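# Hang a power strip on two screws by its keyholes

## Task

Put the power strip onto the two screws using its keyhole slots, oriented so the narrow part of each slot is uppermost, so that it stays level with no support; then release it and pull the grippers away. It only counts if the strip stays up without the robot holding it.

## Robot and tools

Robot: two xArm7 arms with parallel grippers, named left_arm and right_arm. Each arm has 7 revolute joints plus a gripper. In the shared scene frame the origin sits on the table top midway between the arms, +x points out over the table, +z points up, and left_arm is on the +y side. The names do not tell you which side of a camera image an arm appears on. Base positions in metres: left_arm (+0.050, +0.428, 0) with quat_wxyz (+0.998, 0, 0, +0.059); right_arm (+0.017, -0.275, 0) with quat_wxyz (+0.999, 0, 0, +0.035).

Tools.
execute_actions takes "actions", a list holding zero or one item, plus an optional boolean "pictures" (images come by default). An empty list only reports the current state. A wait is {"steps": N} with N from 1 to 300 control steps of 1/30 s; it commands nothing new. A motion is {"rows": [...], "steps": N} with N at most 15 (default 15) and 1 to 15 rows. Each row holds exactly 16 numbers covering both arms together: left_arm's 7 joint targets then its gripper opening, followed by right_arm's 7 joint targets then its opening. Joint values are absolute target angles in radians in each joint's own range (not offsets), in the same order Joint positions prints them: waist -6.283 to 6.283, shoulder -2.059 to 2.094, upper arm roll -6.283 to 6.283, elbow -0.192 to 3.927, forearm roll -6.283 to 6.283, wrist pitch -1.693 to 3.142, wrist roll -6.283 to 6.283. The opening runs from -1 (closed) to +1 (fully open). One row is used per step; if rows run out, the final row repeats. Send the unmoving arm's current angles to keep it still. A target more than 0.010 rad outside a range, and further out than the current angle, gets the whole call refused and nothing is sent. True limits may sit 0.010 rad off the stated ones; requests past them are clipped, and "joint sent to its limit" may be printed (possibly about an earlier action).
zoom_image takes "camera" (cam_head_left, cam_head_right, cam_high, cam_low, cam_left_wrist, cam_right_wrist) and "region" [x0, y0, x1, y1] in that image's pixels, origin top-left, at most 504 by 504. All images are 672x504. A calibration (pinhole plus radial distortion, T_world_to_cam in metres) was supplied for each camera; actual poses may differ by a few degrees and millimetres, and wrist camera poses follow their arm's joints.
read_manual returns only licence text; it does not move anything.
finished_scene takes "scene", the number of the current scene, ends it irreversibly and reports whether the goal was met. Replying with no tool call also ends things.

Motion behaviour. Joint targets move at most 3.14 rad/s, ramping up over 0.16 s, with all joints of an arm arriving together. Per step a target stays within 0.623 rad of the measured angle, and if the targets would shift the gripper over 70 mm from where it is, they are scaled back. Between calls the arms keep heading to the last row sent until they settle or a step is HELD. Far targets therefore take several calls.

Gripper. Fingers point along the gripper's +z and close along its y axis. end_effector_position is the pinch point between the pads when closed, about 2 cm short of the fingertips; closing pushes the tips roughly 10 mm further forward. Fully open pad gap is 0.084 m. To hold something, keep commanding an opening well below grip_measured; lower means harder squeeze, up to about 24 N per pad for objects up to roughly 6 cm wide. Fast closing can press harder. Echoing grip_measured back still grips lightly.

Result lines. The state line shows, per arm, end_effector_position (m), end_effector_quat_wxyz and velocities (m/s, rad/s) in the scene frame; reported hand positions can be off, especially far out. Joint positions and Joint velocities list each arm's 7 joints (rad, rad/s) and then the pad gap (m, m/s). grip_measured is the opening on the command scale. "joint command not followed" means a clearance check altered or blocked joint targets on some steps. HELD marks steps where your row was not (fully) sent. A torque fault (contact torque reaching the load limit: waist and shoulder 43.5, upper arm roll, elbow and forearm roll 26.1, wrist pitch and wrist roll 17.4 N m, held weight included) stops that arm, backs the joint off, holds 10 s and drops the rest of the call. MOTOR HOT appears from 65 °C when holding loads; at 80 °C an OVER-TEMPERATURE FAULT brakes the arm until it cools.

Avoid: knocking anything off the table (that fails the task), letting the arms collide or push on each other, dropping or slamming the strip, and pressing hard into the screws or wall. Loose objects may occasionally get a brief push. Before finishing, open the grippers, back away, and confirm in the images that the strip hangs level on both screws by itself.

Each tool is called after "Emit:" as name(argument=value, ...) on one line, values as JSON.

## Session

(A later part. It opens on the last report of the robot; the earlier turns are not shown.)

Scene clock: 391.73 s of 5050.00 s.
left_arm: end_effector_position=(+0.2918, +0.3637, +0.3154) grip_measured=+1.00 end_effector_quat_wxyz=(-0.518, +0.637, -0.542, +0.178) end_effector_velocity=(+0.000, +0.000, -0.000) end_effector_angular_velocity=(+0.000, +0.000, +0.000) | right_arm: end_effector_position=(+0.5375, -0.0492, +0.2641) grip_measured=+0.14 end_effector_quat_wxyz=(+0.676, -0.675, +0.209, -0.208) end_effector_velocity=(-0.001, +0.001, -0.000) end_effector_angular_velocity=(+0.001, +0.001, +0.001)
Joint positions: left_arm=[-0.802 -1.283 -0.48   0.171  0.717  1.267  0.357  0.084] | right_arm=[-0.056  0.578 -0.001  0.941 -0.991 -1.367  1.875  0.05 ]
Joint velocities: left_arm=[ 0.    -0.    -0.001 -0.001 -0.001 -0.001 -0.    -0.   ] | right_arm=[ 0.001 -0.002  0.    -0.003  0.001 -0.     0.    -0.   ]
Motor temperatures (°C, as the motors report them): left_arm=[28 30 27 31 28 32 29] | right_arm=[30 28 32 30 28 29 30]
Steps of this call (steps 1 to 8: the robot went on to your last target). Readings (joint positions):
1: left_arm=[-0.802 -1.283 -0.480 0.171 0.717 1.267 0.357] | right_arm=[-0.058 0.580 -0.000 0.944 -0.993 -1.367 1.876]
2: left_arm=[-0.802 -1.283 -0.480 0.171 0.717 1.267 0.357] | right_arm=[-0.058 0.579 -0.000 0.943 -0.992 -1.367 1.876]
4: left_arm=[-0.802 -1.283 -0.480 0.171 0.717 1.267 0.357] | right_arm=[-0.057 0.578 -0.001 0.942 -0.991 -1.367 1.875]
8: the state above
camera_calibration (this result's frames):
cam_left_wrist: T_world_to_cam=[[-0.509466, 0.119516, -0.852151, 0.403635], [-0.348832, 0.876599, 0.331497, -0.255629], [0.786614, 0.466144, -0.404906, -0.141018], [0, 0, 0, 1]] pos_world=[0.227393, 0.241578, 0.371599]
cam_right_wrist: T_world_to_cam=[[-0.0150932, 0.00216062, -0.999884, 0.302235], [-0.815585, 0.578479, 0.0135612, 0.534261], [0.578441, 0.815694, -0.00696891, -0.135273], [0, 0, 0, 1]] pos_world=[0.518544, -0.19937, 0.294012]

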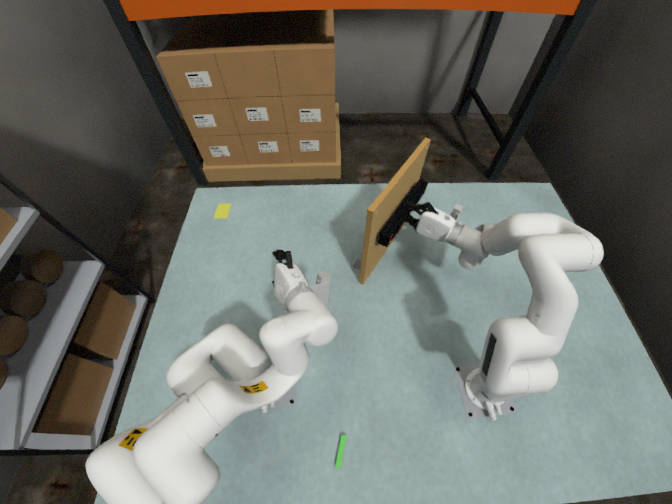

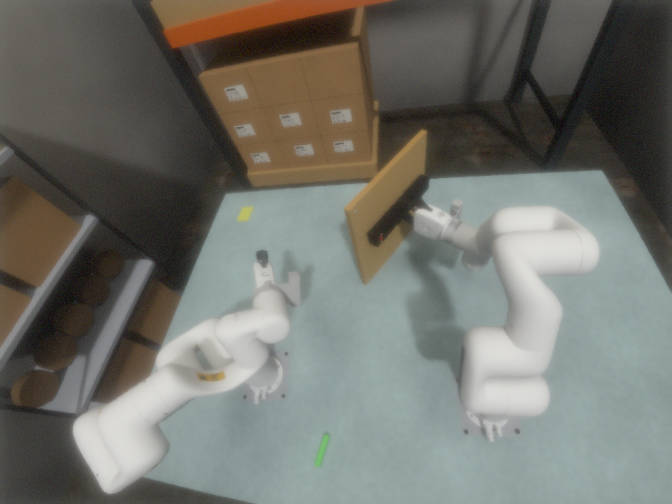

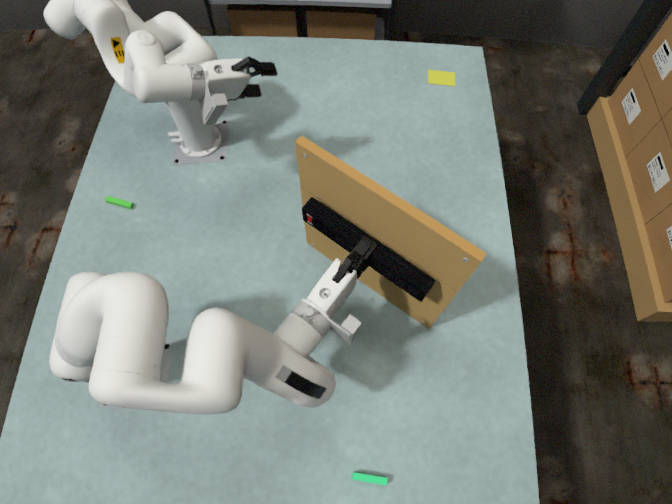

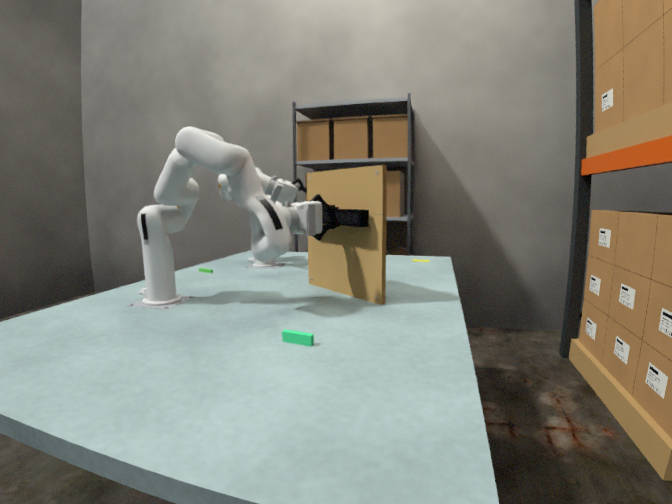

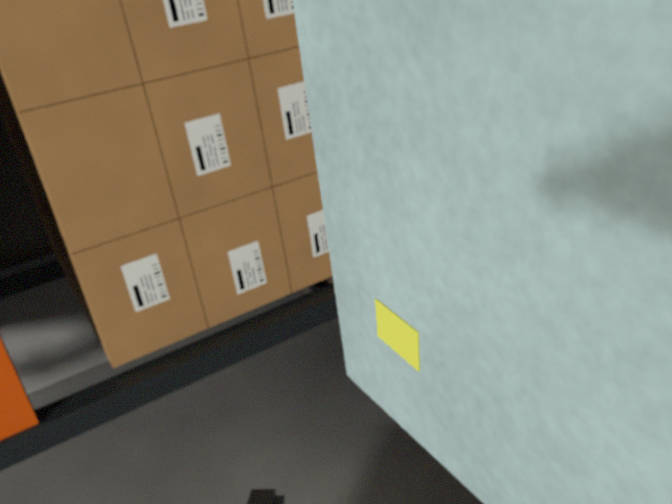

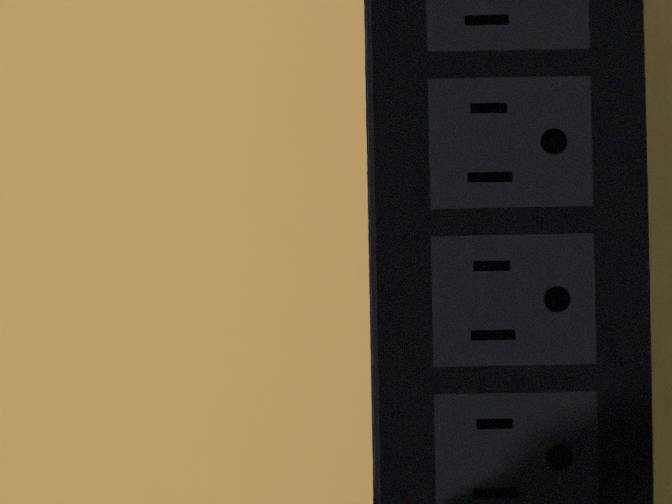

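Emit:
execute_actions(actions=[{"rows":[[-0.802,-1.283,-0.48,0.171,0.717,1.267,0.357,1,-0.154,0.594,0,0.793,-1.07,-1.474,1.744,-1],[-0.802,-1.283,-0.48,0.171,0.717,1.267,0.357,1,-0.154,0.594,0,0.793,-1.07,-1.474,1.744,-1],[-0.802,-1.283,-0.48,0.171,0.717,1.267,0.357,1,-0.154,0.594,0,0.793,-1.07,-1.474,1.744,-1],[-0.802,-1.283,-0.48,0.171,0.717,1.267,0.357,1,-0.154,0.594,0,0.793,-1.07,-1.474,1.744,-1],[-0.802,-1.283,-0.48,0.171,0.717,1.267,0.357,1,-0.154,0.594,0,0.793,-1.07,-1.474,1.744,-1],[-0.802,-1.283,-0.48,0.171,0.717,1.267,0.357,1,-0.154,0.594,0,0.793,-1.07,-1.474,1.744,-1],[-0.802,-1.283,-0.48,0.171,0.717,1.267,0.357,1,-0.154,0.594,0,0.793,-1.07,-1.474,1.744,-1],[-0.802,-1.283,-0.48,0.171,0.717,1.267,0.357,1,-0.154,0.594,0,0.793,-1.07,-1.474,1.744,-1],[-0.802,-1.283,-0.48,0.171,0.717,1.267,0.357,1,-0.9,0.594,0,0.793,-1.07,-1.474,1.744,-1]],"steps":15}], pictures=false)

Emit:
execute_actions(actions=[{"steps":25}], pictures=false)

Emit:
execute_actions(actions=[{"rows":[[-0.802,-1.283,-0.48,0.171,0.717,1.267,0.357,1,-1.0,0.7,0,2.25,0,-1.59,3.1,-1]],"steps":15}], pictures=false)

Emit:
execute_actions(actions=[{"steps":50}], pictures=false)

Emit:
execute_actions(actions=[{"rows":[[-0.802,-1.283,-0.48,0.171,0.717,1.267,0.357,1,-0.1,0.7,0,2.25,0,-1.59,3.1,-1]],"steps":15}], pictures=false)

Emit:
execute_actions(actions=[{"steps":25}])

Scene clock: 433.10 s of 5050.00 s.
left_arm: end_effector_position=(+0.2918, +0.3637, +0.3154) grip_measured=+1.00 end_effector_quat_wxyz=(-0.518, +0.637, -0.542, +0.178) end_effector_velocity=(-0.000, -0.000, +0.000) end_effector_angular_velocity=(+0.001, -0.000, -0.000) | right_arm: end_effector_position=(+0.5180, -0.1485, +0.2334) grip_measured=+0.14 end_effector_quat_wxyz=(+0.661, -0.663, +0.252, -0.246) end_effector_velocity=(+0.118, -0.471, -0.001) end_effector_angular_velocity=(-0.028, -0.020, -0.937)
Joint positions: left_arm=[-0.802 -1.283 -0.48   0.171  0.717  1.267  0.357  0.084] | right_arm=[-0.278  0.596  0.004  0.799 -1.067 -1.464  1.753  0.05 ]
Joint velocities: left_arm=[-0.     0.001 -0.     0.     0.     0.     0.     0.   ] | right_arm=[-0.886 -0.004 -0.059  0.002  0.006 -0.017 -0.013  0.   ]
Motor temperatures (°C, as the motors report them): left_arm=[28 30 27 31 28 32 29] | right_arm=[30 28 32 29 28 29 30]
Steps of this call (steps 1 to 15: the robot went on to your last target; steps 16 to 90: nothing new was sent; then 37.87 s passed at rest; steps 91 to 105: all 15 steps of this action). Readings (joint positions):
91: left_arm=[-0.802 -1.283 -0.480 0.171 0.717 1.267 0.357] | right_arm=[-0.056 0.578 -0.000 0.939 -0.991 -1.368 1.875]
92: left_arm=[-0.802 -1.283 -0.480 0.171 0.717 1.267 0.357] | right_arm=[-0.058 0.578 0.001 0.936 -0.993 -1.370 1.871]
94: left_arm=[-0.802 -1.283 -0.480 0.171 0.717 1.267 0.357] | right_arm=[-0.081 0.581 0.007 0.900 -1.013 -1.401 1.837]
98: left_arm=[-0.802 -1.283 -0.480 0.171 0.717 1.267 0.357] | right_arm=[-0.136 0.599 0.002 0.804 -1.062 -1.454 1.765]
105: the state above

Scene clock: 433.93 s of 5050.00 s.
left_arm: end_effector_position=(+0.2918, +0.3637, +0.3154) grip_measured=+1.00 end_effector_quat_wxyz=(-0.518, +0.637, -0.542, +0.178) end_effector_velocity=(-0.000, -0.000, +0.001) end_effector_angular_velocity=(-0.001, -0.001, -0.001) | right_arm: end_effector_position=(+0.4966, -0.4596, +0.2347) grip_measured=+0.14 end_effector_quat_wxyz=(+0.556, -0.556, +0.437, -0.437) end_effector_velocity=(-0.002, +0.001, +0.003) end_effector_angular_velocity=(+0.021, -0.012, +0.003)
Joint positions: left_arm=[-0.802 -1.283 -0.48   0.171  0.717  1.267  0.357  0.084] | right_arm=[-0.892  0.594  0.     0.793 -1.07  -1.474  1.744  0.05 ]
Joint velocities: left_arm=[-0.001 -0.     0.001  0.001  0.     0.    -0.    -0.   ] | right_arm=[-0.048  0.001  0.05  -0.006 -0.01   0.003 -0.001 -0.   ]
Motor temperatures (°C, as the motors report them): left_arm=[28 30 27 31 28 32 29] | right_arm=[30 28 32 29 28 29 30]
Steps of this call (steps 1 to 25: the robot went on to your last target). Readings (joint positions):
1: left_arm=[-0.802 -1.283 -0.480 0.171 0.717 1.267 0.357] | right_arm=[-0.307 0.596 0.003 0.798 -1.067 -1.465 1.753]
2: left_arm=[-0.802 -1.283 -0.480 0.171 0.717 1.267 0.357] | right_arm=[-0.336 0.596 0.003 0.798 -1.067 -1.465 1.752]
4: left_arm=[-0.802 -1.283 -0.480 0.171 0.717 1.267 0.357] | right_arm=[-0.393 0.596 0.003 0.798 -1.068 -1.466 1.751]
8: left_arm=[-0.802 -1.283 -0.480 0.171 0.717 1.267 0.357] | right_arm=[-0.509 0.595 0.002 0.797 -1.068 -1.468 1.750]
25: the state above

Scene clock: 434.43 s of 5050.00 s.
left_arm: end_effector_position=(+0.2918, +0.3637, +0.3154) grip_measured=+1.00 end_effector_quat_wxyz=(-0.518, +0.637, -0.542, +0.178) end_effector_velocity=(+0.000, +0.000, -0.000) end_effector_angular_velocity=(-0.001, -0.000, +0.000) | right_arm: end_effector_position=(+0.5227, -0.6134, +0.3528) grip_measured=+0.14 end_effector_quat_wxyz=(+0.597, -0.352, +0.467, -0.549) end_effector_velocity=(-0.016, -0.314, +0.343) end_effector_angular_velocity=(+0.451, -0.950, -0.532)
Joint positions: left_arm=[-0.802 -1.283 -0.48   0.171  0.717  1.267  0.357  0.084] | right_arm=[-0.941  0.642  0.001  1.137 -0.726 -1.526  2.089  0.05 ]
Joint velocities: left_arm=[ 0. -0. -0.  0. -0. -0. -0.  0.] | right_arm=[-0.086  0.085 -0.002  0.836  0.836 -0.093  0.835  0.   ]
Motor temperatures (°C, as the motors report them): left_arm=[28 30 27 31 28 32 29] | right_arm=[30 28 32 29 28 29 30]
Steps of this call (steps 1 to 15: all 15 steps of this action). Readings (joint positions):
1: left_arm=[-0.802 -1.283 -0.480 0.171 0.717 1.267 0.357] | right_arm=[-0.894 0.594 0.002 0.793 -1.070 -1.474 1.744]
2: left_arm=[-0.802 -1.283 -0.480 0.171 0.717 1.267 0.357] | right_arm=[-0.895 0.595 0.003 0.796 -1.067 -1.475 1.749]
4: left_arm=[-0.802 -1.283 -0.480 0.171 0.717 1.267 0.357] | right_arm=[-0.900 0.603 0.004 0.831 -1.029 -1.481 1.788]
8: left_arm=[-0.802 -1.283 -0.480 0.171 0.717 1.267 0.357] | right_arm=[-0.918 0.619 0.002 0.944 -0.918 -1.500 1.897]
15: the state above

Scene clock: 436.10 s of 5050.00 s.
left_arm: end_effector_position=(+0.2918, +0.3637, +0.3154) grip_measured=+1.00 end_effector_quat_wxyz=(-0.518, +0.637, -0.542, +0.178) end_effector_velocity=(+0.000, +0.001, -0.000) end_effector_angular_velocity=(+0.000, +0.001, +0.002) | right_arm: end_effector_position=(+0.3137, -0.6736, +0.7790) grip_measured=+0.14 end_effector_quat_wxyz=(+0.884, +0.000, +0.001, -0.467) end_effector_velocity=(+0.000, -0.000, -0.000) end_effector_angular_velocity=(+0.000, +0.001, +0.000)
Joint positions: left_arm=[-0.802 -1.283 -0.48   0.171  0.717  1.267  0.357  0.084] | right_arm=[-1.    0.7   0.    2.25 -0.   -1.59  3.1   0.05]
Joint velocities: left_arm=[ 0.001 -0.     0.001 -0.     0.     0.001  0.     0.   ] | right_arm=[ 0.     0.001 -0.001  0.001  0.     0.001  0.001 -0.   ]
Motor temperatures (°C, as the motors report them): left_arm=[28 30 27 31 28 32 29] | right_arm=[30 28 32 29 28 29 30]
Steps of this call (steps 1 to 50: the robot went on to your last target). Readings (joint positions):
1: left_arm=[-0.802 -1.283 -0.480 0.171 0.717 1.267 0.357] | right_arm=[-0.944 0.645 0.001 1.164 -0.698 -1.529 2.117]
2: left_arm=[-0.802 -1.283 -0.480 0.171 0.717 1.267 0.357] | right_arm=[-0.947 0.648 0.001 1.193 -0.670 -1.532 2.145]
4: left_arm=[-0.802 -1.283 -0.480 0.171 0.717 1.267 0.357] | right_arm=[-0.952 0.653 0.001 1.249 -0.613 -1.538 2.202]
8: left_arm=[-0.802 -1.283 -0.480 0.171 0.717 1.267 0.357] | right_arm=[-0.961 0.662 0.001 1.365 -0.502 -1.548 2.318]
50: the state above

Scene clock: 436.60 s of 5050.00 s.
left_arm: end_effector_position=(+0.2918, +0.3637, +0.3154) grip_measured=+1.00 end_effector_quat_wxyz=(-0.518, +0.637, -0.542, +0.178) end_effector_velocity=(+0.000, +0.000, -0.000) end_effector_angular_velocity=(+0.001, -0.000, +0.000) | right_arm: end_effector_position=(+0.4346, -0.5450, +0.7788) grip_measured=+0.14 end_effector_quat_wxyz=(+0.953, +0.000, +0.001, -0.303) end_effector_velocity=(+0.227, +0.353, +0.001) end_effector_angular_velocity=(-0.001, -0.002, +0.843)
Joint positions: left_arm=[-0.802 -1.283 -0.48   0.171  0.717  1.267  0.357  0.084] | right_arm=[-0.644  0.701  0.001  2.25  -0.    -1.59   3.1    0.05 ]
Joint velocities: left_arm=[ 0.001  0.    -0.001 -0.001  0.    -0.001 -0.     0.   ] | right_arm=[ 0.844 -0.001 -0.001  0.001  0.001 -0.     0.    -0.   ]
Motor temperatures (°C, as the motors report them): left_arm=[28 30 27 31 28 32 29] | right_arm=[30 28 32 29 28 29 30]
Steps of this call (steps 1 to 15: all 15 steps of this action). Readings (joint positions):
1: left_arm=[-0.802 -1.283 -0.480 0.171 0.717 1.267 0.357] | right_arm=[-1.000 0.700 -0.000 2.250 -0.000 -1.590 3.100]
2: left_arm=[-0.802 -1.283 -0.480 0.171 0.717 1.267 0.357] | right_arm=[-0.997 0.700 -0.001 2.250 0.000 -1.590 3.100]
4: left_arm=[-0.802 -1.283 -0.480 0.171 0.717 1.267 0.357] | right_arm=[-0.965 0.700 -0.005 2.250 0.002 -1.590 3.100]
8: left_arm=[-0.802 -1.283 -0.480 0.171 0.717 1.267 0.357] | right_arm=[-0.841 0.701 0.001 2.249 -0.000 -1.590 3.100]
15: the state above

Scene clock: 437.43 s of 5050.00 s.
left_arm: end_effector_position=(+0.2918, +0.3637, +0.3154) grip_measured=+1.00 end_effector_quat_wxyz=(-0.518, +0.637, -0.542, +0.178) end_effector_velocity=(-0.000, -0.000, +0.000) end_effector_angular_velocity=(-0.000, -0.000, -0.001) | right_arm: end_effector_position=(+0.5133, -0.2928, +0.7795) grip_measured=+0.14 end_effector_quat_wxyz=(+0.999, -0.000, +0.000, -0.039) end_effector_velocity=(+0.002, +0.013, -0.001) end_effector_angular_velocity=(-0.001, +0.004, +0.024)
Joint positions: left_arm=[-0.802 -1.283 -0.48   0.171  0.717  1.267  0.357  0.084] | right_arm=[-0.106  0.7   -0.001  2.25   0.    -1.59   3.1    0.05 ]
Joint velocities: left_arm=[-0.001 -0.    -0.     0.    -0.    -0.     0.     0.   ] | right_arm=[ 0.027  0.002 -0.003 -0.002  0.001  0.    -0.     0.   ]
Motor temperatures (°C, as the motors report them): left_arm=[28 30 27 31 28 32 29] | right_arm=[30 28 32 30 28 29 30]
Steps of this call (steps 1 to 25: the robot went on to your last target). Readings (joint positions):
1: left_arm=[-0.802 -1.283 -0.480 0.171 0.717 1.267 0.357] | right_arm=[-0.615 0.701 0.001 2.250 -0.000 -1.590 3.100]
2: left_arm=[-0.802 -1.283 -0.480 0.171 0.717 1.267 0.357] | right_arm=[-0.587 0.701 0.001 2.250 -0.000 -1.590 3.100]
4: left_arm=[-0.802 -1.283 -0.480 0.171 0.717 1.267 0.357] | right_arm=[-0.531 0.700 0.000 2.250 -0.000 -1.590 3.100]
8: left_arm=[-0.802 -1.283 -0.480 0.171 0.717 1.267 0.357] | right_arm=[-0.418 0.700 0.000 2.250 -0.000 -1.590 3.100]
25: the state above
camera_calibration (this result's frames):
cam_left_wrist: T_world_to_cam=[[-0.509466, 0.119516, -0.85215, 0.403635], [-0.348832, 0.876599, 0.331497, -0.255629], [0.786614, 0.466144, -0.404906, -0.141018], [0, 0, 0, 1]] pos_world=[0.227393, 0.241578, 0.371599]
cam_right_wrist: T_world_to_cam=[[0.067327, 0.997693, -0.00871127, 0.29432], [-0.997527, 0.0674873, 0.0196552, 0.587453], [0.0201977, 0.0073664, 0.999769, -0.653798], [0, 0, 0, 1]] pos_world=[0.579389, -0.32847, 0.644665]

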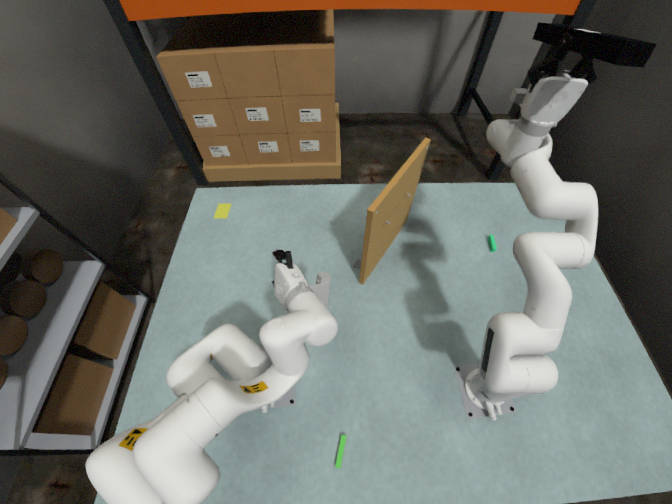

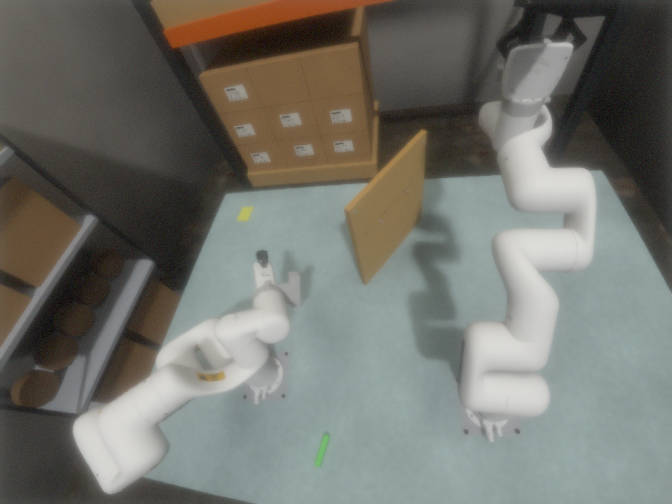

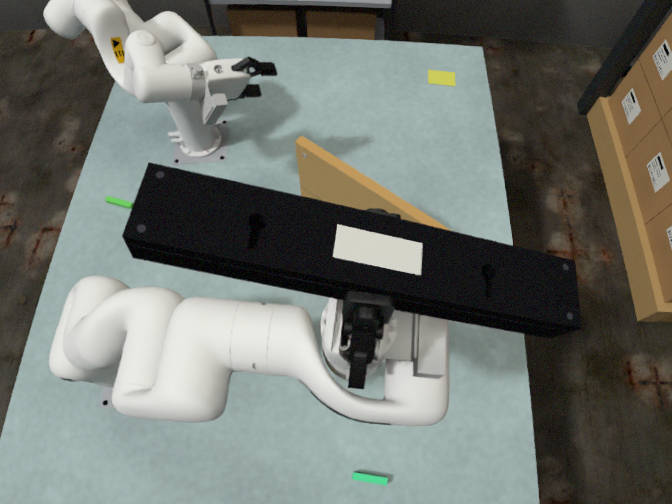

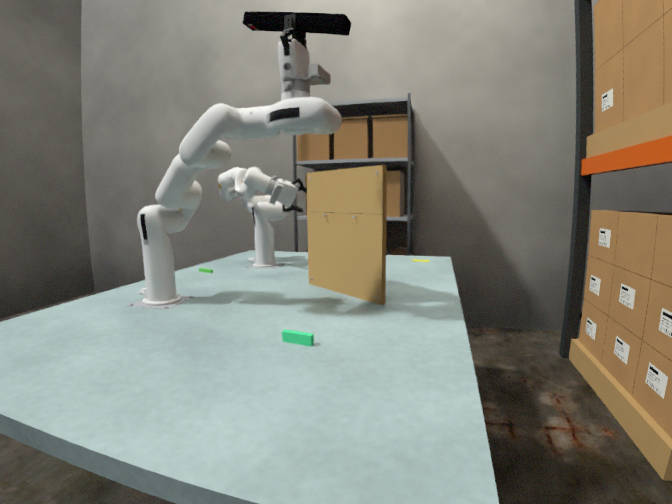

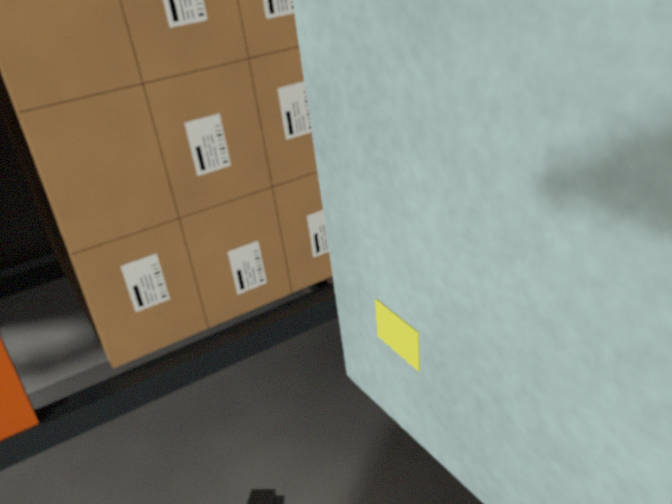

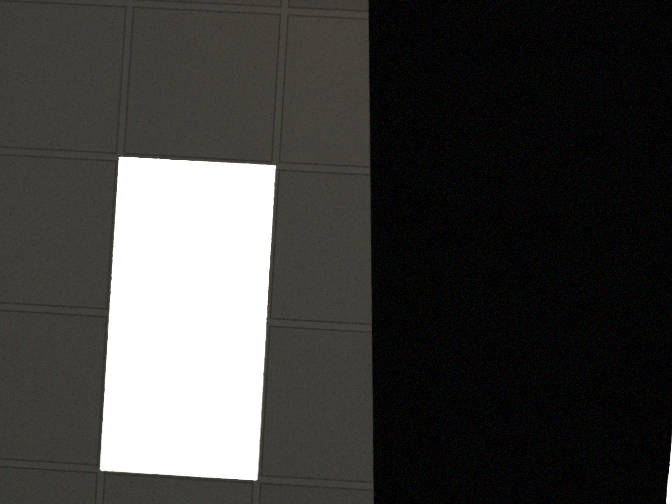

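Emit:
zoom_image(camera="cam_high", region=[110, 150, 360, 300])

Emit:
zoom_image(camera="cam_high", region=[345, 200, 595, 350])

Region (110, 150, 360, 300) of cam_high's 672x504 image, scaled by 2.016, with more detail than that image has; it fills the top 302 rows of this view, and the rest is white.

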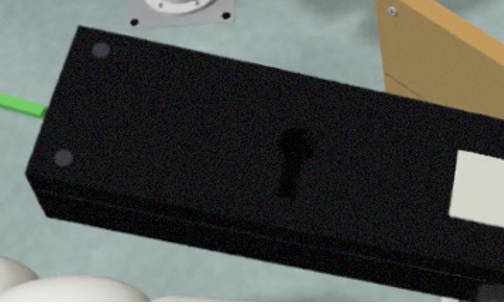

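Region (345, 200, 595, 350) of cam_high's 672x504 image, scaled by 2.016, with more detail than that image has; it fills the top 302 rows of this view, and the rest is white.

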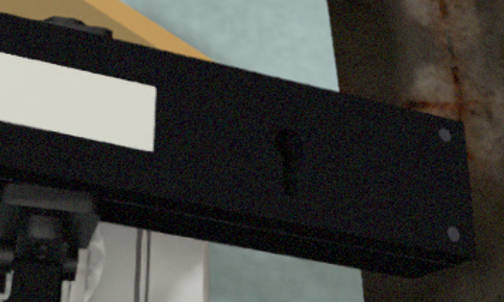

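Emit:
execute_actions(actions=[{"rows":[[-0.802,-1.283,-0.48,0.171,0.717,1.267,0.357,1,-0.7,0.7,0,2.25,0,-1.59,2.285,-1]],"steps":15}], pictures=false)

Emit:
execute_actions(actions=[{"steps":12}], pictures=false)

Emit:
execute_actions(actions=[{"rows":[[-0.802,-1.283,-0.48,0.171,0.717,1.267,0.357,1,-0.7,0.35,0,1.49,0,1.04,2.285,-1]],"steps":15}], pictures=false)

Emit:
execute_actions(actions=[{"steps":60}], pictures=false)

Emit:
execute_actions(actions=[{"rows":[[-0.802,-1.283,-0.48,0.171,0.717,1.267,0.357,1,-0.056,0.45,0,1.49,0,1.04,2.285,-1]],"steps":15}], pictures=false)

Emit:
execute_actions(actions=[{"steps":15}])

Scene clock: 481.03 s of 5050.00 s.
left_arm: end_effector_position=(+0.2918, +0.3637, +0.3154) grip_measured=+1.00 end_effector_quat_wxyz=(-0.518, +0.637, -0.542, +0.178) end_effector_velocity=(+0.000, -0.000, -0.000) end_effector_angular_velocity=(-0.001, +0.001, -0.000) | right_arm: end_effector_position=(+0.4799, -0.4560, +0.7791) grip_measured=+0.14 end_effector_quat_wxyz=(+0.911, -0.000, +0.001, -0.413) end_effector_velocity=(-0.147, -0.374, +0.000) end_effector_angular_velocity=(-0.002, -0.000, -1.984)
Joint positions: left_arm=[-0.802 -1.283 -0.48   0.171  0.717  1.267  0.357  0.084] | right_arm=[-0.442  0.7   -0.     2.25   0.    -1.59   2.663  0.05 ]
Joint velocities: left_arm=[-0.     0.001  0.001  0.001 -0.     0.    -0.    -0.   ] | right_arm=[-0.807 -0.001  0.001  0.    -0.    -0.    -1.177 -0.   ]
Motor temperatures (°C, as the motors report them): left_arm=[28 30 27 31 28 32 29] | right_arm=[30 28 32 31 28 29 30]
Steps of this call (steps 1 to 30: the robot went on to your last target; steps 31 to 90: nothing new was sent; then 40.10 s passed at rest; steps 91 to 105: all 15 steps of this action). Readings (joint positions):
91: left_arm=[-0.802 -1.283 -0.480 0.171 0.717 1.267 0.357] | right_arm=[-0.100 0.700 0.000 2.250 -0.000 -1.590 3.100]
92: left_arm=[-0.802 -1.283 -0.480 0.171 0.717 1.267 0.357] | right_arm=[-0.103 0.700 0.001 2.250 -0.000 -1.590 3.095]
94: left_arm=[-0.802 -1.283 -0.480 0.171 0.717 1.267 0.357] | right_arm=[-0.134 0.700 0.005 2.250 -0.002 -1.590 3.055]
98: left_arm=[-0.802 -1.283 -0.480 0.171 0.717 1.267 0.357] | right_arm=[-0.254 0.701 -0.001 2.250 0.000 -1.590 2.929]
105: the state above

Scene clock: 481.43 s of 5050.00 s.
left_arm: end_effector_position=(+0.2918, +0.3637, +0.3154) grip_measured=+1.00 end_effector_quat_wxyz=(-0.518, +0.637, -0.542, +0.178) end_effector_velocity=(-0.000, -0.000, -0.000) end_effector_angular_velocity=(+0.001, -0.000, -0.000) | right_arm: end_effector_position=(+0.4205, -0.5642, +0.7795) grip_measured=+0.14 end_effector_quat_wxyz=(+0.744, -0.000, +0.000, -0.668) end_effector_velocity=(-0.016, -0.021, +0.001) end_effector_angular_velocity=(+0.005, -0.008, -0.214)
Joint positions: left_arm=[-0.802 -1.283 -0.48   0.171  0.717  1.267  0.357  0.084] | right_arm=[-0.691  0.7   -0.001  2.25   0.    -1.59   2.301  0.05 ]
Joint velocities: left_arm=[-0.001  0.    -0.    -0.     0.     0.001  0.     0.   ] | right_arm=[-0.062 -0.001  0.033  0.002 -0.012 -0.001 -0.177  0.   ]
Motor temperatures (°C, as the motors report them): left_arm=[28 30 27 31 28 32 29] | right_arm=[30 28 32 31 28 29 30]
Steps of this call (steps 1 to 12: the robot went on to your last target). Readings (joint positions):
1: left_arm=[-0.802 -1.283 -0.480 0.171 0.717 1.267 0.357] | right_arm=[-0.469 0.700 -0.000 2.250 0.000 -1.590 2.624]
2: left_arm=[-0.802 -1.283 -0.480 0.171 0.717 1.267 0.357] | right_arm=[-0.496 0.700 -0.000 2.250 0.000 -1.590 2.584]
4: left_arm=[-0.802 -1.283 -0.480 0.171 0.717 1.267 0.357] | right_arm=[-0.550 0.700 -0.000 2.250 0.000 -1.590 2.505]
8: left_arm=[-0.802 -1.283 -0.480 0.171 0.717 1.267 0.357] | right_arm=[-0.653 0.700 -0.001 2.250 0.000 -1.590 2.357]
12: the state above

Scene clock: 481.93 s of 5050.00 s.
left_arm: end_effector_position=(+0.2918, +0.3637, +0.3154) grip_measured=+1.00 end_effector_quat_wxyz=(-0.518, +0.637, -0.542, +0.178) end_effector_velocity=(-0.000, -0.001, +0.000) end_effector_angular_velocity=(+0.001, -0.001, -0.002) | right_arm: end_effector_position=(+0.5518, -0.6628, +0.7153) grip_measured=+0.14 end_effector_quat_wxyz=(+0.678, -0.045, +0.393, -0.620) end_effector_velocity=(+0.260, -0.194, -0.321) end_effector_angular_velocity=(+1.043, +1.448, -0.011)
Joint positions: left_arm=[-0.802 -1.283 -0.48   0.171  0.717  1.267  0.357  0.084] | right_arm=[-0.697  0.472  0.001  1.772 -0.    -1.028  2.287  0.05 ]
Joint velocities: left_arm=[-0.002  0.    -0.001  0.001  0.     0.001  0.001  0.   ] | right_arm=[-0.007 -0.318 -0.001 -0.732 -0.001  1.37  -0.005 -0.   ]
Motor temperatures (°C, as the motors report them): left_arm=[28 30 27 31 28 32 29] | right_arm=[30 28 32 31 28 29 30]
Steps of this call (steps 1 to 15: all 15 steps of this action). Readings (joint positions):
1: left_arm=[-0.802 -1.283 -0.480 0.171 0.717 1.267 0.357] | right_arm=[-0.693 0.700 0.000 2.250 -0.000 -1.590 2.296]
2: left_arm=[-0.802 -1.283 -0.480 0.171 0.717 1.267 0.357] | right_arm=[-0.694 0.698 0.001 2.246 -0.000 -1.586 2.293]
4: left_arm=[-0.802 -1.283 -0.480 0.171 0.717 1.267 0.357] | right_arm=[-0.695 0.675 0.001 2.204 -0.000 -1.545 2.290]
8: left_arm=[-0.802 -1.283 -0.480 0.171 0.717 1.267 0.357] | right_arm=[-0.696 0.567 0.001 2.006 -0.000 -1.343 2.288]
15: the state above

Scene clock: 483.93 s of 5050.00 s.
left_arm: end_effector_position=(+0.2918, +0.3637, +0.3154) grip_measured=+1.00 end_effector_quat_wxyz=(-0.518, +0.637, -0.542, +0.178) end_effector_velocity=(-0.000, +0.000, +0.000) end_effector_angular_velocity=(+0.000, -0.000, +0.000) | right_arm: end_effector_position=(+0.4964, -0.6250, +0.2091) grip_measured=+0.14 end_effector_quat_wxyz=(+0.037, -0.113, +0.992, -0.034) end_effector_velocity=(-0.001, +0.000, -0.002) end_effector_angular_velocity=(+0.002, +0.003, +0.000)
Joint positions: left_arm=[-0.802 -1.283 -0.48   0.171  0.717  1.267  0.357  0.084] | right_arm=[-0.7    0.35  -0.     1.49   0.     1.04   2.285  0.05 ]
Joint velocities: left_arm=[ 0. -0. -0.  0.  0.  0. -0.  0.] | right_arm=[ 0.001  0.001 -0.001 -0.002 -0.     0.001  0.    -0.   ]
Motor temperatures (°C, as the motors report them): left_arm=[28 30 27 31 28 32 29] | right_arm=[30 28 32 31 28 29 30]
Steps of this call (steps 1 to 60: the robot went on to your last target). Readings (joint positions):
1: left_arm=[-0.802 -1.283 -0.480 0.171 0.717 1.267 0.357] | right_arm=[-0.697 0.462 0.001 1.749 -0.000 -0.982 2.287]
2: left_arm=[-0.802 -1.283 -0.480 0.171 0.717 1.267 0.357] | right_arm=[-0.698 0.452 0.000 1.727 -0.000 -0.935 2.287]
4: left_arm=[-0.802 -1.283 -0.480 0.171 0.717 1.267 0.357] | right_arm=[-0.698 0.436 0.000 1.688 -0.000 -0.842 2.286]
8: left_arm=[-0.802 -1.283 -0.480 0.171 0.717 1.267 0.357] | right_arm=[-0.699 0.410 0.000 1.628 -0.000 -0.651 2.286]
60: the state above

Scene clock: 484.43 s of 5050.00 s.
left_arm: end_effector_position=(+0.2918, +0.3637, +0.3154) grip_measured=+1.00 end_effector_quat_wxyz=(-0.518, +0.637, -0.542, +0.178) end_effector_velocity=(+0.000, -0.000, +0.000) end_effector_angular_velocity=(-0.001, -0.001, -0.001) | right_arm: end_effector_position=(+0.5766, -0.4626, +0.1808) grip_measured=+0.14 end_effector_quat_wxyz=(+0.022, -0.263, +0.964, -0.014) end_effector_velocity=(+0.126, +0.409, -0.067) end_effector_angular_velocity=(+0.037, +0.107, +0.724)
Joint positions: left_arm=[-0.802 -1.283 -0.48   0.171  0.717  1.267  0.357  0.084] | right_arm=[-0.394  0.398  0.001  1.49   0.     1.04   2.285  0.05 ]
Joint velocities: left_arm=[-0.    -0.     0.     0.001  0.    -0.001 -0.    -0.   ] | right_arm=[ 0.72   0.112  0.004 -0.001 -0.     0.     0.     0.   ]
Motor temperatures (°C, as the motors report them): left_arm=[28 30 27 31 28 32 29] | right_arm=[30 28 32 31 28 29 30]
Steps of this call (steps 1 to 15: all 15 steps of this action). Readings (joint positions):
1: left_arm=[-0.802 -1.283 -0.480 0.171 0.717 1.267 0.357] | right_arm=[-0.700 0.350 -0.000 1.490 0.000 1.040 2.285]
2: left_arm=[-0.802 -1.283 -0.480 0.171 0.717 1.267 0.357] | right_arm=[-0.697 0.350 -0.001 1.490 -0.000 1.040 2.285]
4: left_arm=[-0.802 -1.283 -0.480 0.171 0.717 1.267 0.357] | right_arm=[-0.665 0.355 -0.010 1.491 -0.001 1.040 2.285]
8: left_arm=[-0.802 -1.283 -0.480 0.171 0.717 1.267 0.357] | right_arm=[-0.562 0.372 0.001 1.490 0.000 1.040 2.285]
15: the state above

Scene clock: 484.93 s of 5050.00 s.
left_arm: end_effector_position=(+0.2918, +0.3637, +0.3154) grip_measured=+1.00 end_effector_quat_wxyz=(-0.518, +0.637, -0.542, +0.178) end_effector_velocity=(-0.000, -0.000, +0.001) end_effector_angular_velocity=(-0.002, -0.001, -0.000) | right_arm: end_effector_position=(+0.6017, -0.2700, +0.1506) grip_measured=+0.14 end_effector_quat_wxyz=(+0.001, -0.418, +0.908, +0.001) end_effector_velocity=(-0.005, +0.105, -0.017) end_effector_angular_velocity=(-0.004, +0.031, +0.181)
Joint positions: left_arm=[-0.802 -1.283 -0.48   0.171  0.717  1.267  0.357  0.084] | right_arm=[-0.068  0.448  0.007  1.489  0.001  1.04   2.285  0.05 ]
Joint velocities: left_arm=[ 0.    -0.001  0.001  0.002  0.    -0.     0.    -0.   ] | right_arm=[ 0.186  0.027 -0.006 -0.002 -0.002  0.003 -0.    -0.   ]
Motor temperatures (°C, as the motors report them): left_arm=[28 30 27 31 28 32 29] | right_arm=[30 28 32 31 28 29 30]
Steps of this call (steps 1 to 15: the robot went on to your last target). Readings (joint positions):
1: left_arm=[-0.802 -1.283 -0.480 0.171 0.717 1.267 0.357] | right_arm=[-0.370 0.401 0.001 1.490 0.000 1.040 2.285]
2: left_arm=[-0.802 -1.283 -0.480 0.171 0.717 1.267 0.357] | right_arm=[-0.346 0.405 0.001 1.490 0.000 1.040 2.285]
4: left_arm=[-0.802 -1.283 -0.480 0.171 0.717 1.267 0.357] | right_arm=[-0.298 0.413 0.001 1.490 0.000 1.040 2.285]
8: left_arm=[-0.802 -1.283 -0.480 0.171 0.717 1.267 0.357] | right_arm=[-0.202 0.427 0.000 1.490 0.000 1.040 2.285]
15: the state above
camera_calibration (this result's frames):
cam_left_wrist: T_world_to_cam=[[-0.509466, 0.119516, -0.85215, 0.403635], [-0.348832, 0.876599, 0.331497, -0.255629], [0.786613, 0.466144, -0.404907, -0.141018], [0, 0, 0, 1]] pos_world=[0.227393, 0.241578, 0.371599]
cam_right_wrist: T_world_to_cam=[[-0.752446, 0.658576, 0.0101487, 0.658987], [0.658407, 0.752497, -0.0157754, -0.119597], [-0.0180261, -0.00518816, -0.999824, 0.293722], [0, 0, 0, 1]] pos_world=[0.57989, -0.342472, 0.285096]

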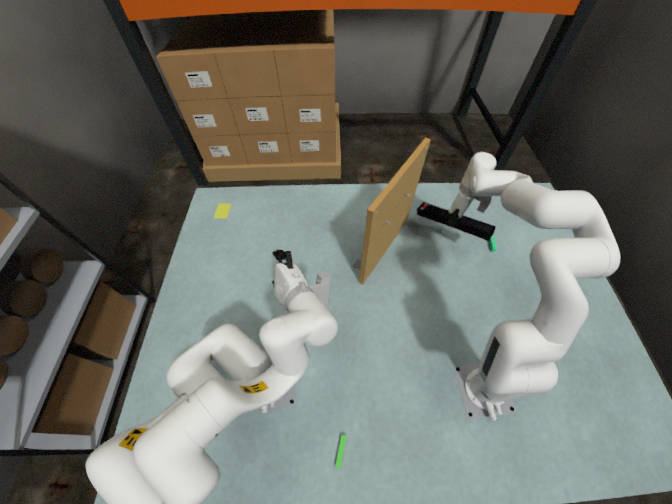

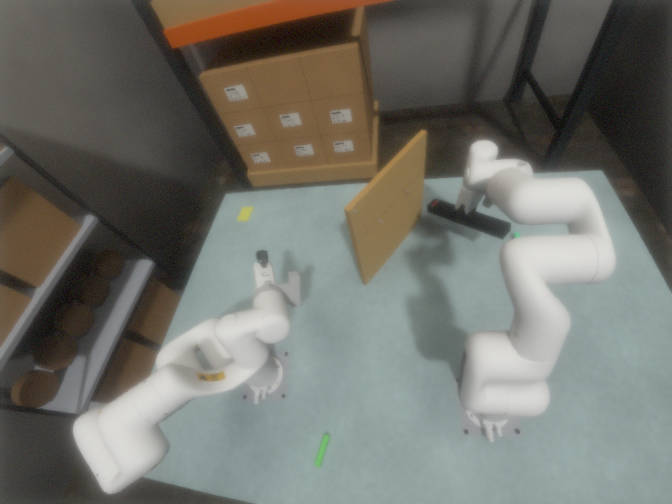

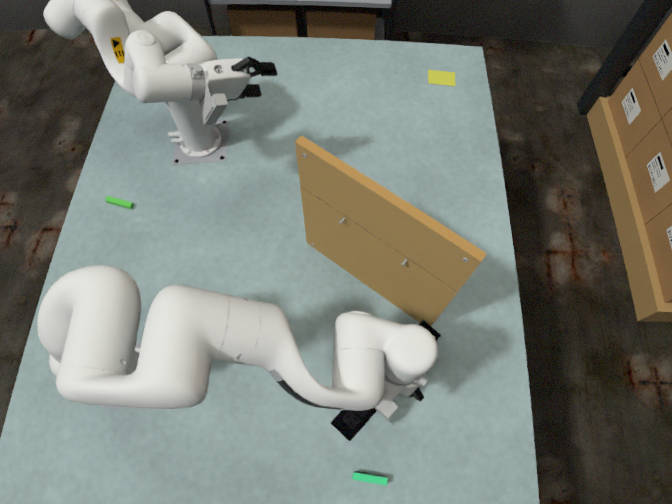

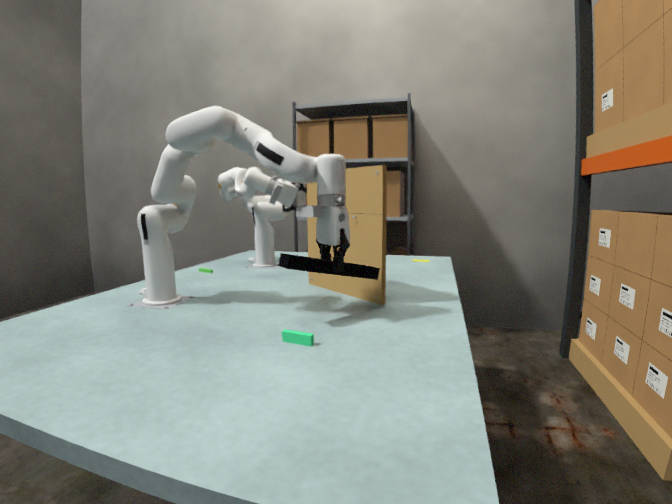

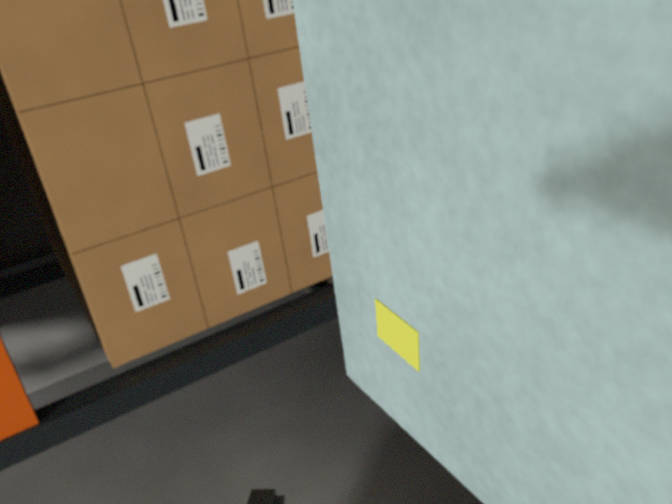

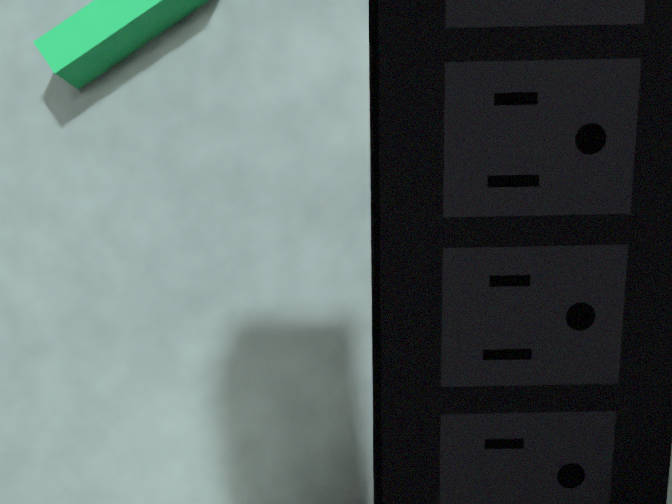

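Emit:
execute_actions(actions=[{"rows":[[-0.802,-1.283,-0.48,0.171,0.717,1.267,0.357,1,-0.056,0.54,0,1.45,0,0.91,2.285,-0.6],[-0.802,-1.283,-0.48,0.171,0.717,1.267,0.357,1,-0.056,0.54,0,1.45,0,0.91,2.285,-0.6],[-0.802,-1.283,-0.48,0.171,0.717,1.267,0.357,1,-0.056,0.54,0,1.45,0,0.91,2.285,-0.6],[-0.802,-1.283,-0.48,0.171,0.717,1.267,0.357,1,-0.056,0.54,0,1.45,0,0.91,2.285,-0.6],[-0.802,-1.283,-0.48,0.171,0.717,1.267,0.357,1,-0.056,0.54,0,1.45,0,0.91,2.285,-0.6],[-0.802,-1.283,-0.48,0.171,0.717,1.267,0.357,1,-0.056,0.57,0,1.435,0,0.865,2.285,-0.3],[-0.802,-1.283,-0.48,0.171,0.717,1.267,0.357,1,-0.056,0.57,0,1.435,0,0.865,2.285,-0.3],[-0.802,-1.283,-0.48,0.171,0.717,1.267,0.357,1,-0.056,0.57,0,1.435,0,0.865,2.285,-0.3],[-0.802,-1.283,-0.48,0.171,0.717,1.267,0.357,1,-0.056,0.595,0,1.422,0,0.827,2.285,-0.3],[-0.802,-1.283,-0.48,0.171,0.717,1.267,0.357,1,-0.056,0.595,0,1.422,0,0.827,2.285,-0.3],[-0.802,-1.283,-0.48,0.171,0.717,1.267,0.357,1,-0.056,0.595,0,1.422,0,0.827,2.285,-0.3],[-0.802,-1.283,-0.48,0.171,0.717,1.267,0.357,1,-0.056,0.620,0,1.409,0,0.789,2.285,-0.3]],"steps":15}], pictures=false)

Emit:
execute_actions(actions=[{"steps":10}])

Scene clock: 503.07 s of 5050.00 s.
left_arm: end_effector_position=(+0.2918, +0.3637, +0.3154) grip_measured=+1.00 end_effector_quat_wxyz=(-0.518, +0.637, -0.542, +0.178) end_effector_velocity=(+0.000, -0.000, +0.000) end_effector_angular_velocity=(+0.001, -0.001, -0.001) | right_arm: end_effector_position=(+0.6056, -0.2669, +0.0498) grip_measured=+0.14 end_effector_quat_wxyz=(+0.002, -0.421, +0.907, -0.001) end_effector_velocity=(-0.022, -0.002, -0.145) end_effector_angular_velocity=(-0.001, +0.034, -0.005)
Joint positions: left_arm=[-0.802 -1.283 -0.48   0.171  0.717  1.267  0.357  0.084] | right_arm=[-0.056  0.602 -0.     1.42   0.     0.814  2.285  0.05 ]
Joint velocities: left_arm=[ 0.     0.001 -0.002  0.001  0.    -0.001  0.    -0.   ] | right_arm=[ 0.     0.211 -0.003 -0.113  0.001 -0.29   0.002 -0.   ]
Motor temperatures (°C, as the motors report them): left_arm=[28 30 27 31 28 32 29] | right_arm=[30 28 32 32 28 29 30]
Steps of this call (steps 1 to 30: the robot went on to your last target; steps 31 to 90: nothing new was sent; then 14.63 s passed at rest; steps 91 to 105: all 15 steps of this action). Readings (joint positions):
91: left_arm=[-0.802 -1.283 -0.480 0.171 0.717 1.267 0.357] | right_arm=[-0.056 0.450 -0.000 1.490 -0.000 1.040 2.285]
92: left_arm=[-0.802 -1.283 -0.480 0.171 0.717 1.267 0.357] | right_arm=[-0.056 0.452 -0.000 1.489 -0.000 1.036 2.285]
94: left_arm=[-0.802 -1.283 -0.480 0.171 0.717 1.267 0.357] | right_arm=[-0.056 0.472 -0.000 1.483 0.000 0.995 2.285]
98: left_arm=[-0.802 -1.283 -0.480 0.171 0.717 1.267 0.357] | right_arm=[-0.056 0.541 0.000 1.446 -0.000 0.916 2.285]
105: the state above

Scene clock: 503.40 s of 5050.00 s.
left_arm: end_effector_position=(+0.2918, +0.3637, +0.3154) grip_measured=+1.00 end_effector_quat_wxyz=(-0.518, +0.637, -0.542, +0.178) end_effector_velocity=(-0.000, -0.000, +0.000) end_effector_angular_velocity=(+0.000, -0.001, +0.000) | right_arm: end_effector_position=(+0.6037, -0.2667, +0.0383) grip_measured=+0.14 end_effector_quat_wxyz=(+0.001, -0.421, +0.907, -0.000) end_effector_velocity=(+0.001, +0.000, -0.001) end_effector_angular_velocity=(+0.001, -0.006, +0.000)
Joint positions: left_arm=[-0.802 -1.283 -0.48   0.171  0.717  1.267  0.357  0.084] | right_arm=[-0.056  0.619  0.     1.41   0.     0.79   2.285  0.05 ]
Joint velocities: left_arm=[-0.    -0.    -0.001  0.     0.     0.001 -0.001 -0.   ] | right_arm=[-0.     0.003  0.    -0.     0.001 -0.009 -0.     0.   ]
Motor temperatures (°C, as the motors report them): left_arm=[28 30 27 31 28 32 29] | right_arm=[30 28 32 32 28 29 30]
Steps of this call (steps 1 to 10: the robot went on to your last target). Readings (joint positions):
1: left_arm=[-0.802 -1.283 -0.480 0.171 0.717 1.267 0.357] | right_arm=[-0.056 0.608 -0.000 1.416 0.000 0.806 2.285]
2: left_arm=[-0.802 -1.283 -0.480 0.171 0.717 1.267 0.357] | right_arm=[-0.056 0.613 -0.000 1.413 0.000 0.801 2.285]
4: left_arm=[-0.802 -1.283 -0.480 0.171 0.717 1.267 0.357] | right_arm=[-0.056 0.617 -0.000 1.410 0.000 0.795 2.285]
8: left_arm=[-0.802 -1.283 -0.480 0.171 0.717 1.267 0.357] | right_arm=[-0.056 0.618 0.000 1.410 -0.000 0.790 2.285]
10: the state above
camera_calibration (this result's frames):
cam_left_wrist: T_world_to_cam=[[-0.509466, 0.119516, -0.85215, 0.403635], [-0.348832, 0.876599, 0.331497, -0.255629], [0.786614, 0.466144, -0.404906, -0.141018], [0, 0, 0, 1]] pos_world=[0.227393, 0.241578, 0.371599]
cam_right_wrist: T_world_to_cam=[[-0.756818, 0.653587, 0.00712918, 0.660899], [0.653409, 0.756802, -0.0175498, -0.120943], [-0.0168657, -0.00862371, -0.999821, 0.179835], [0, 0, 0, 1]] pos_world=[0.582239, -0.338874, 0.172968]

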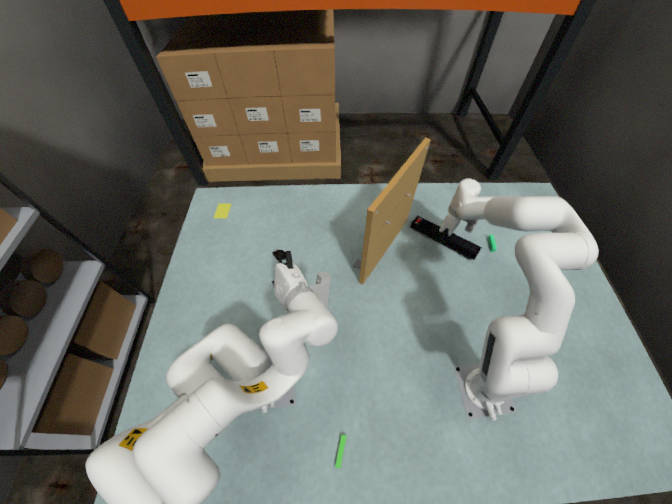

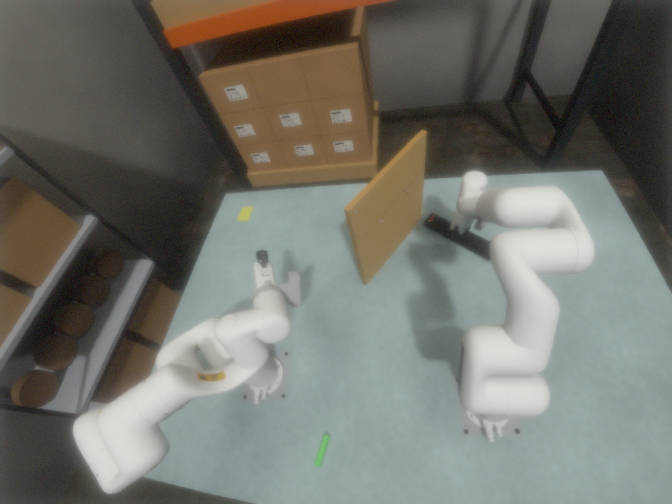

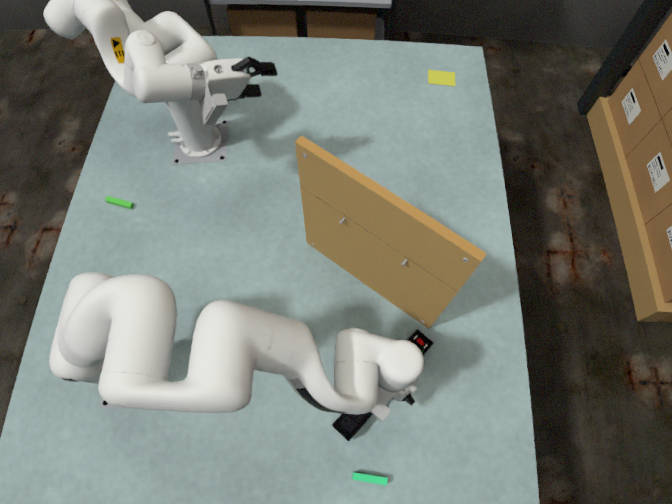

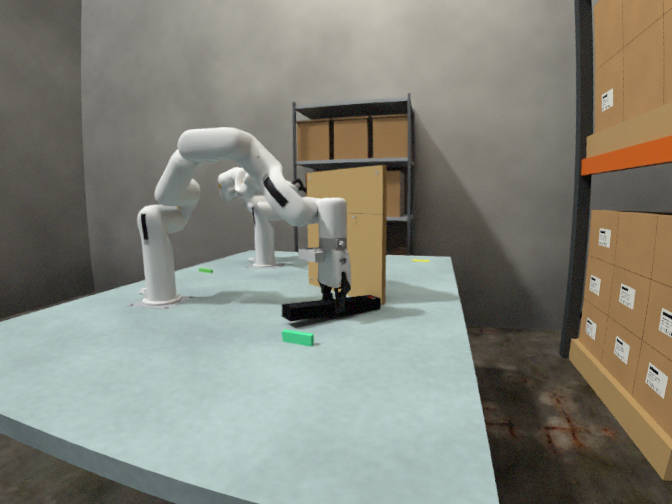

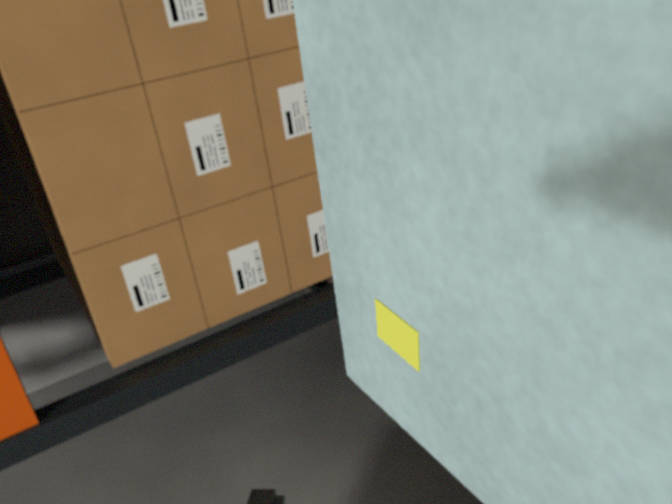

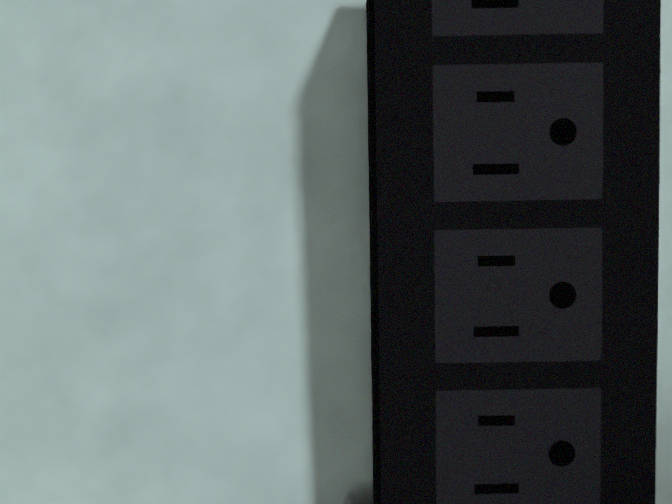

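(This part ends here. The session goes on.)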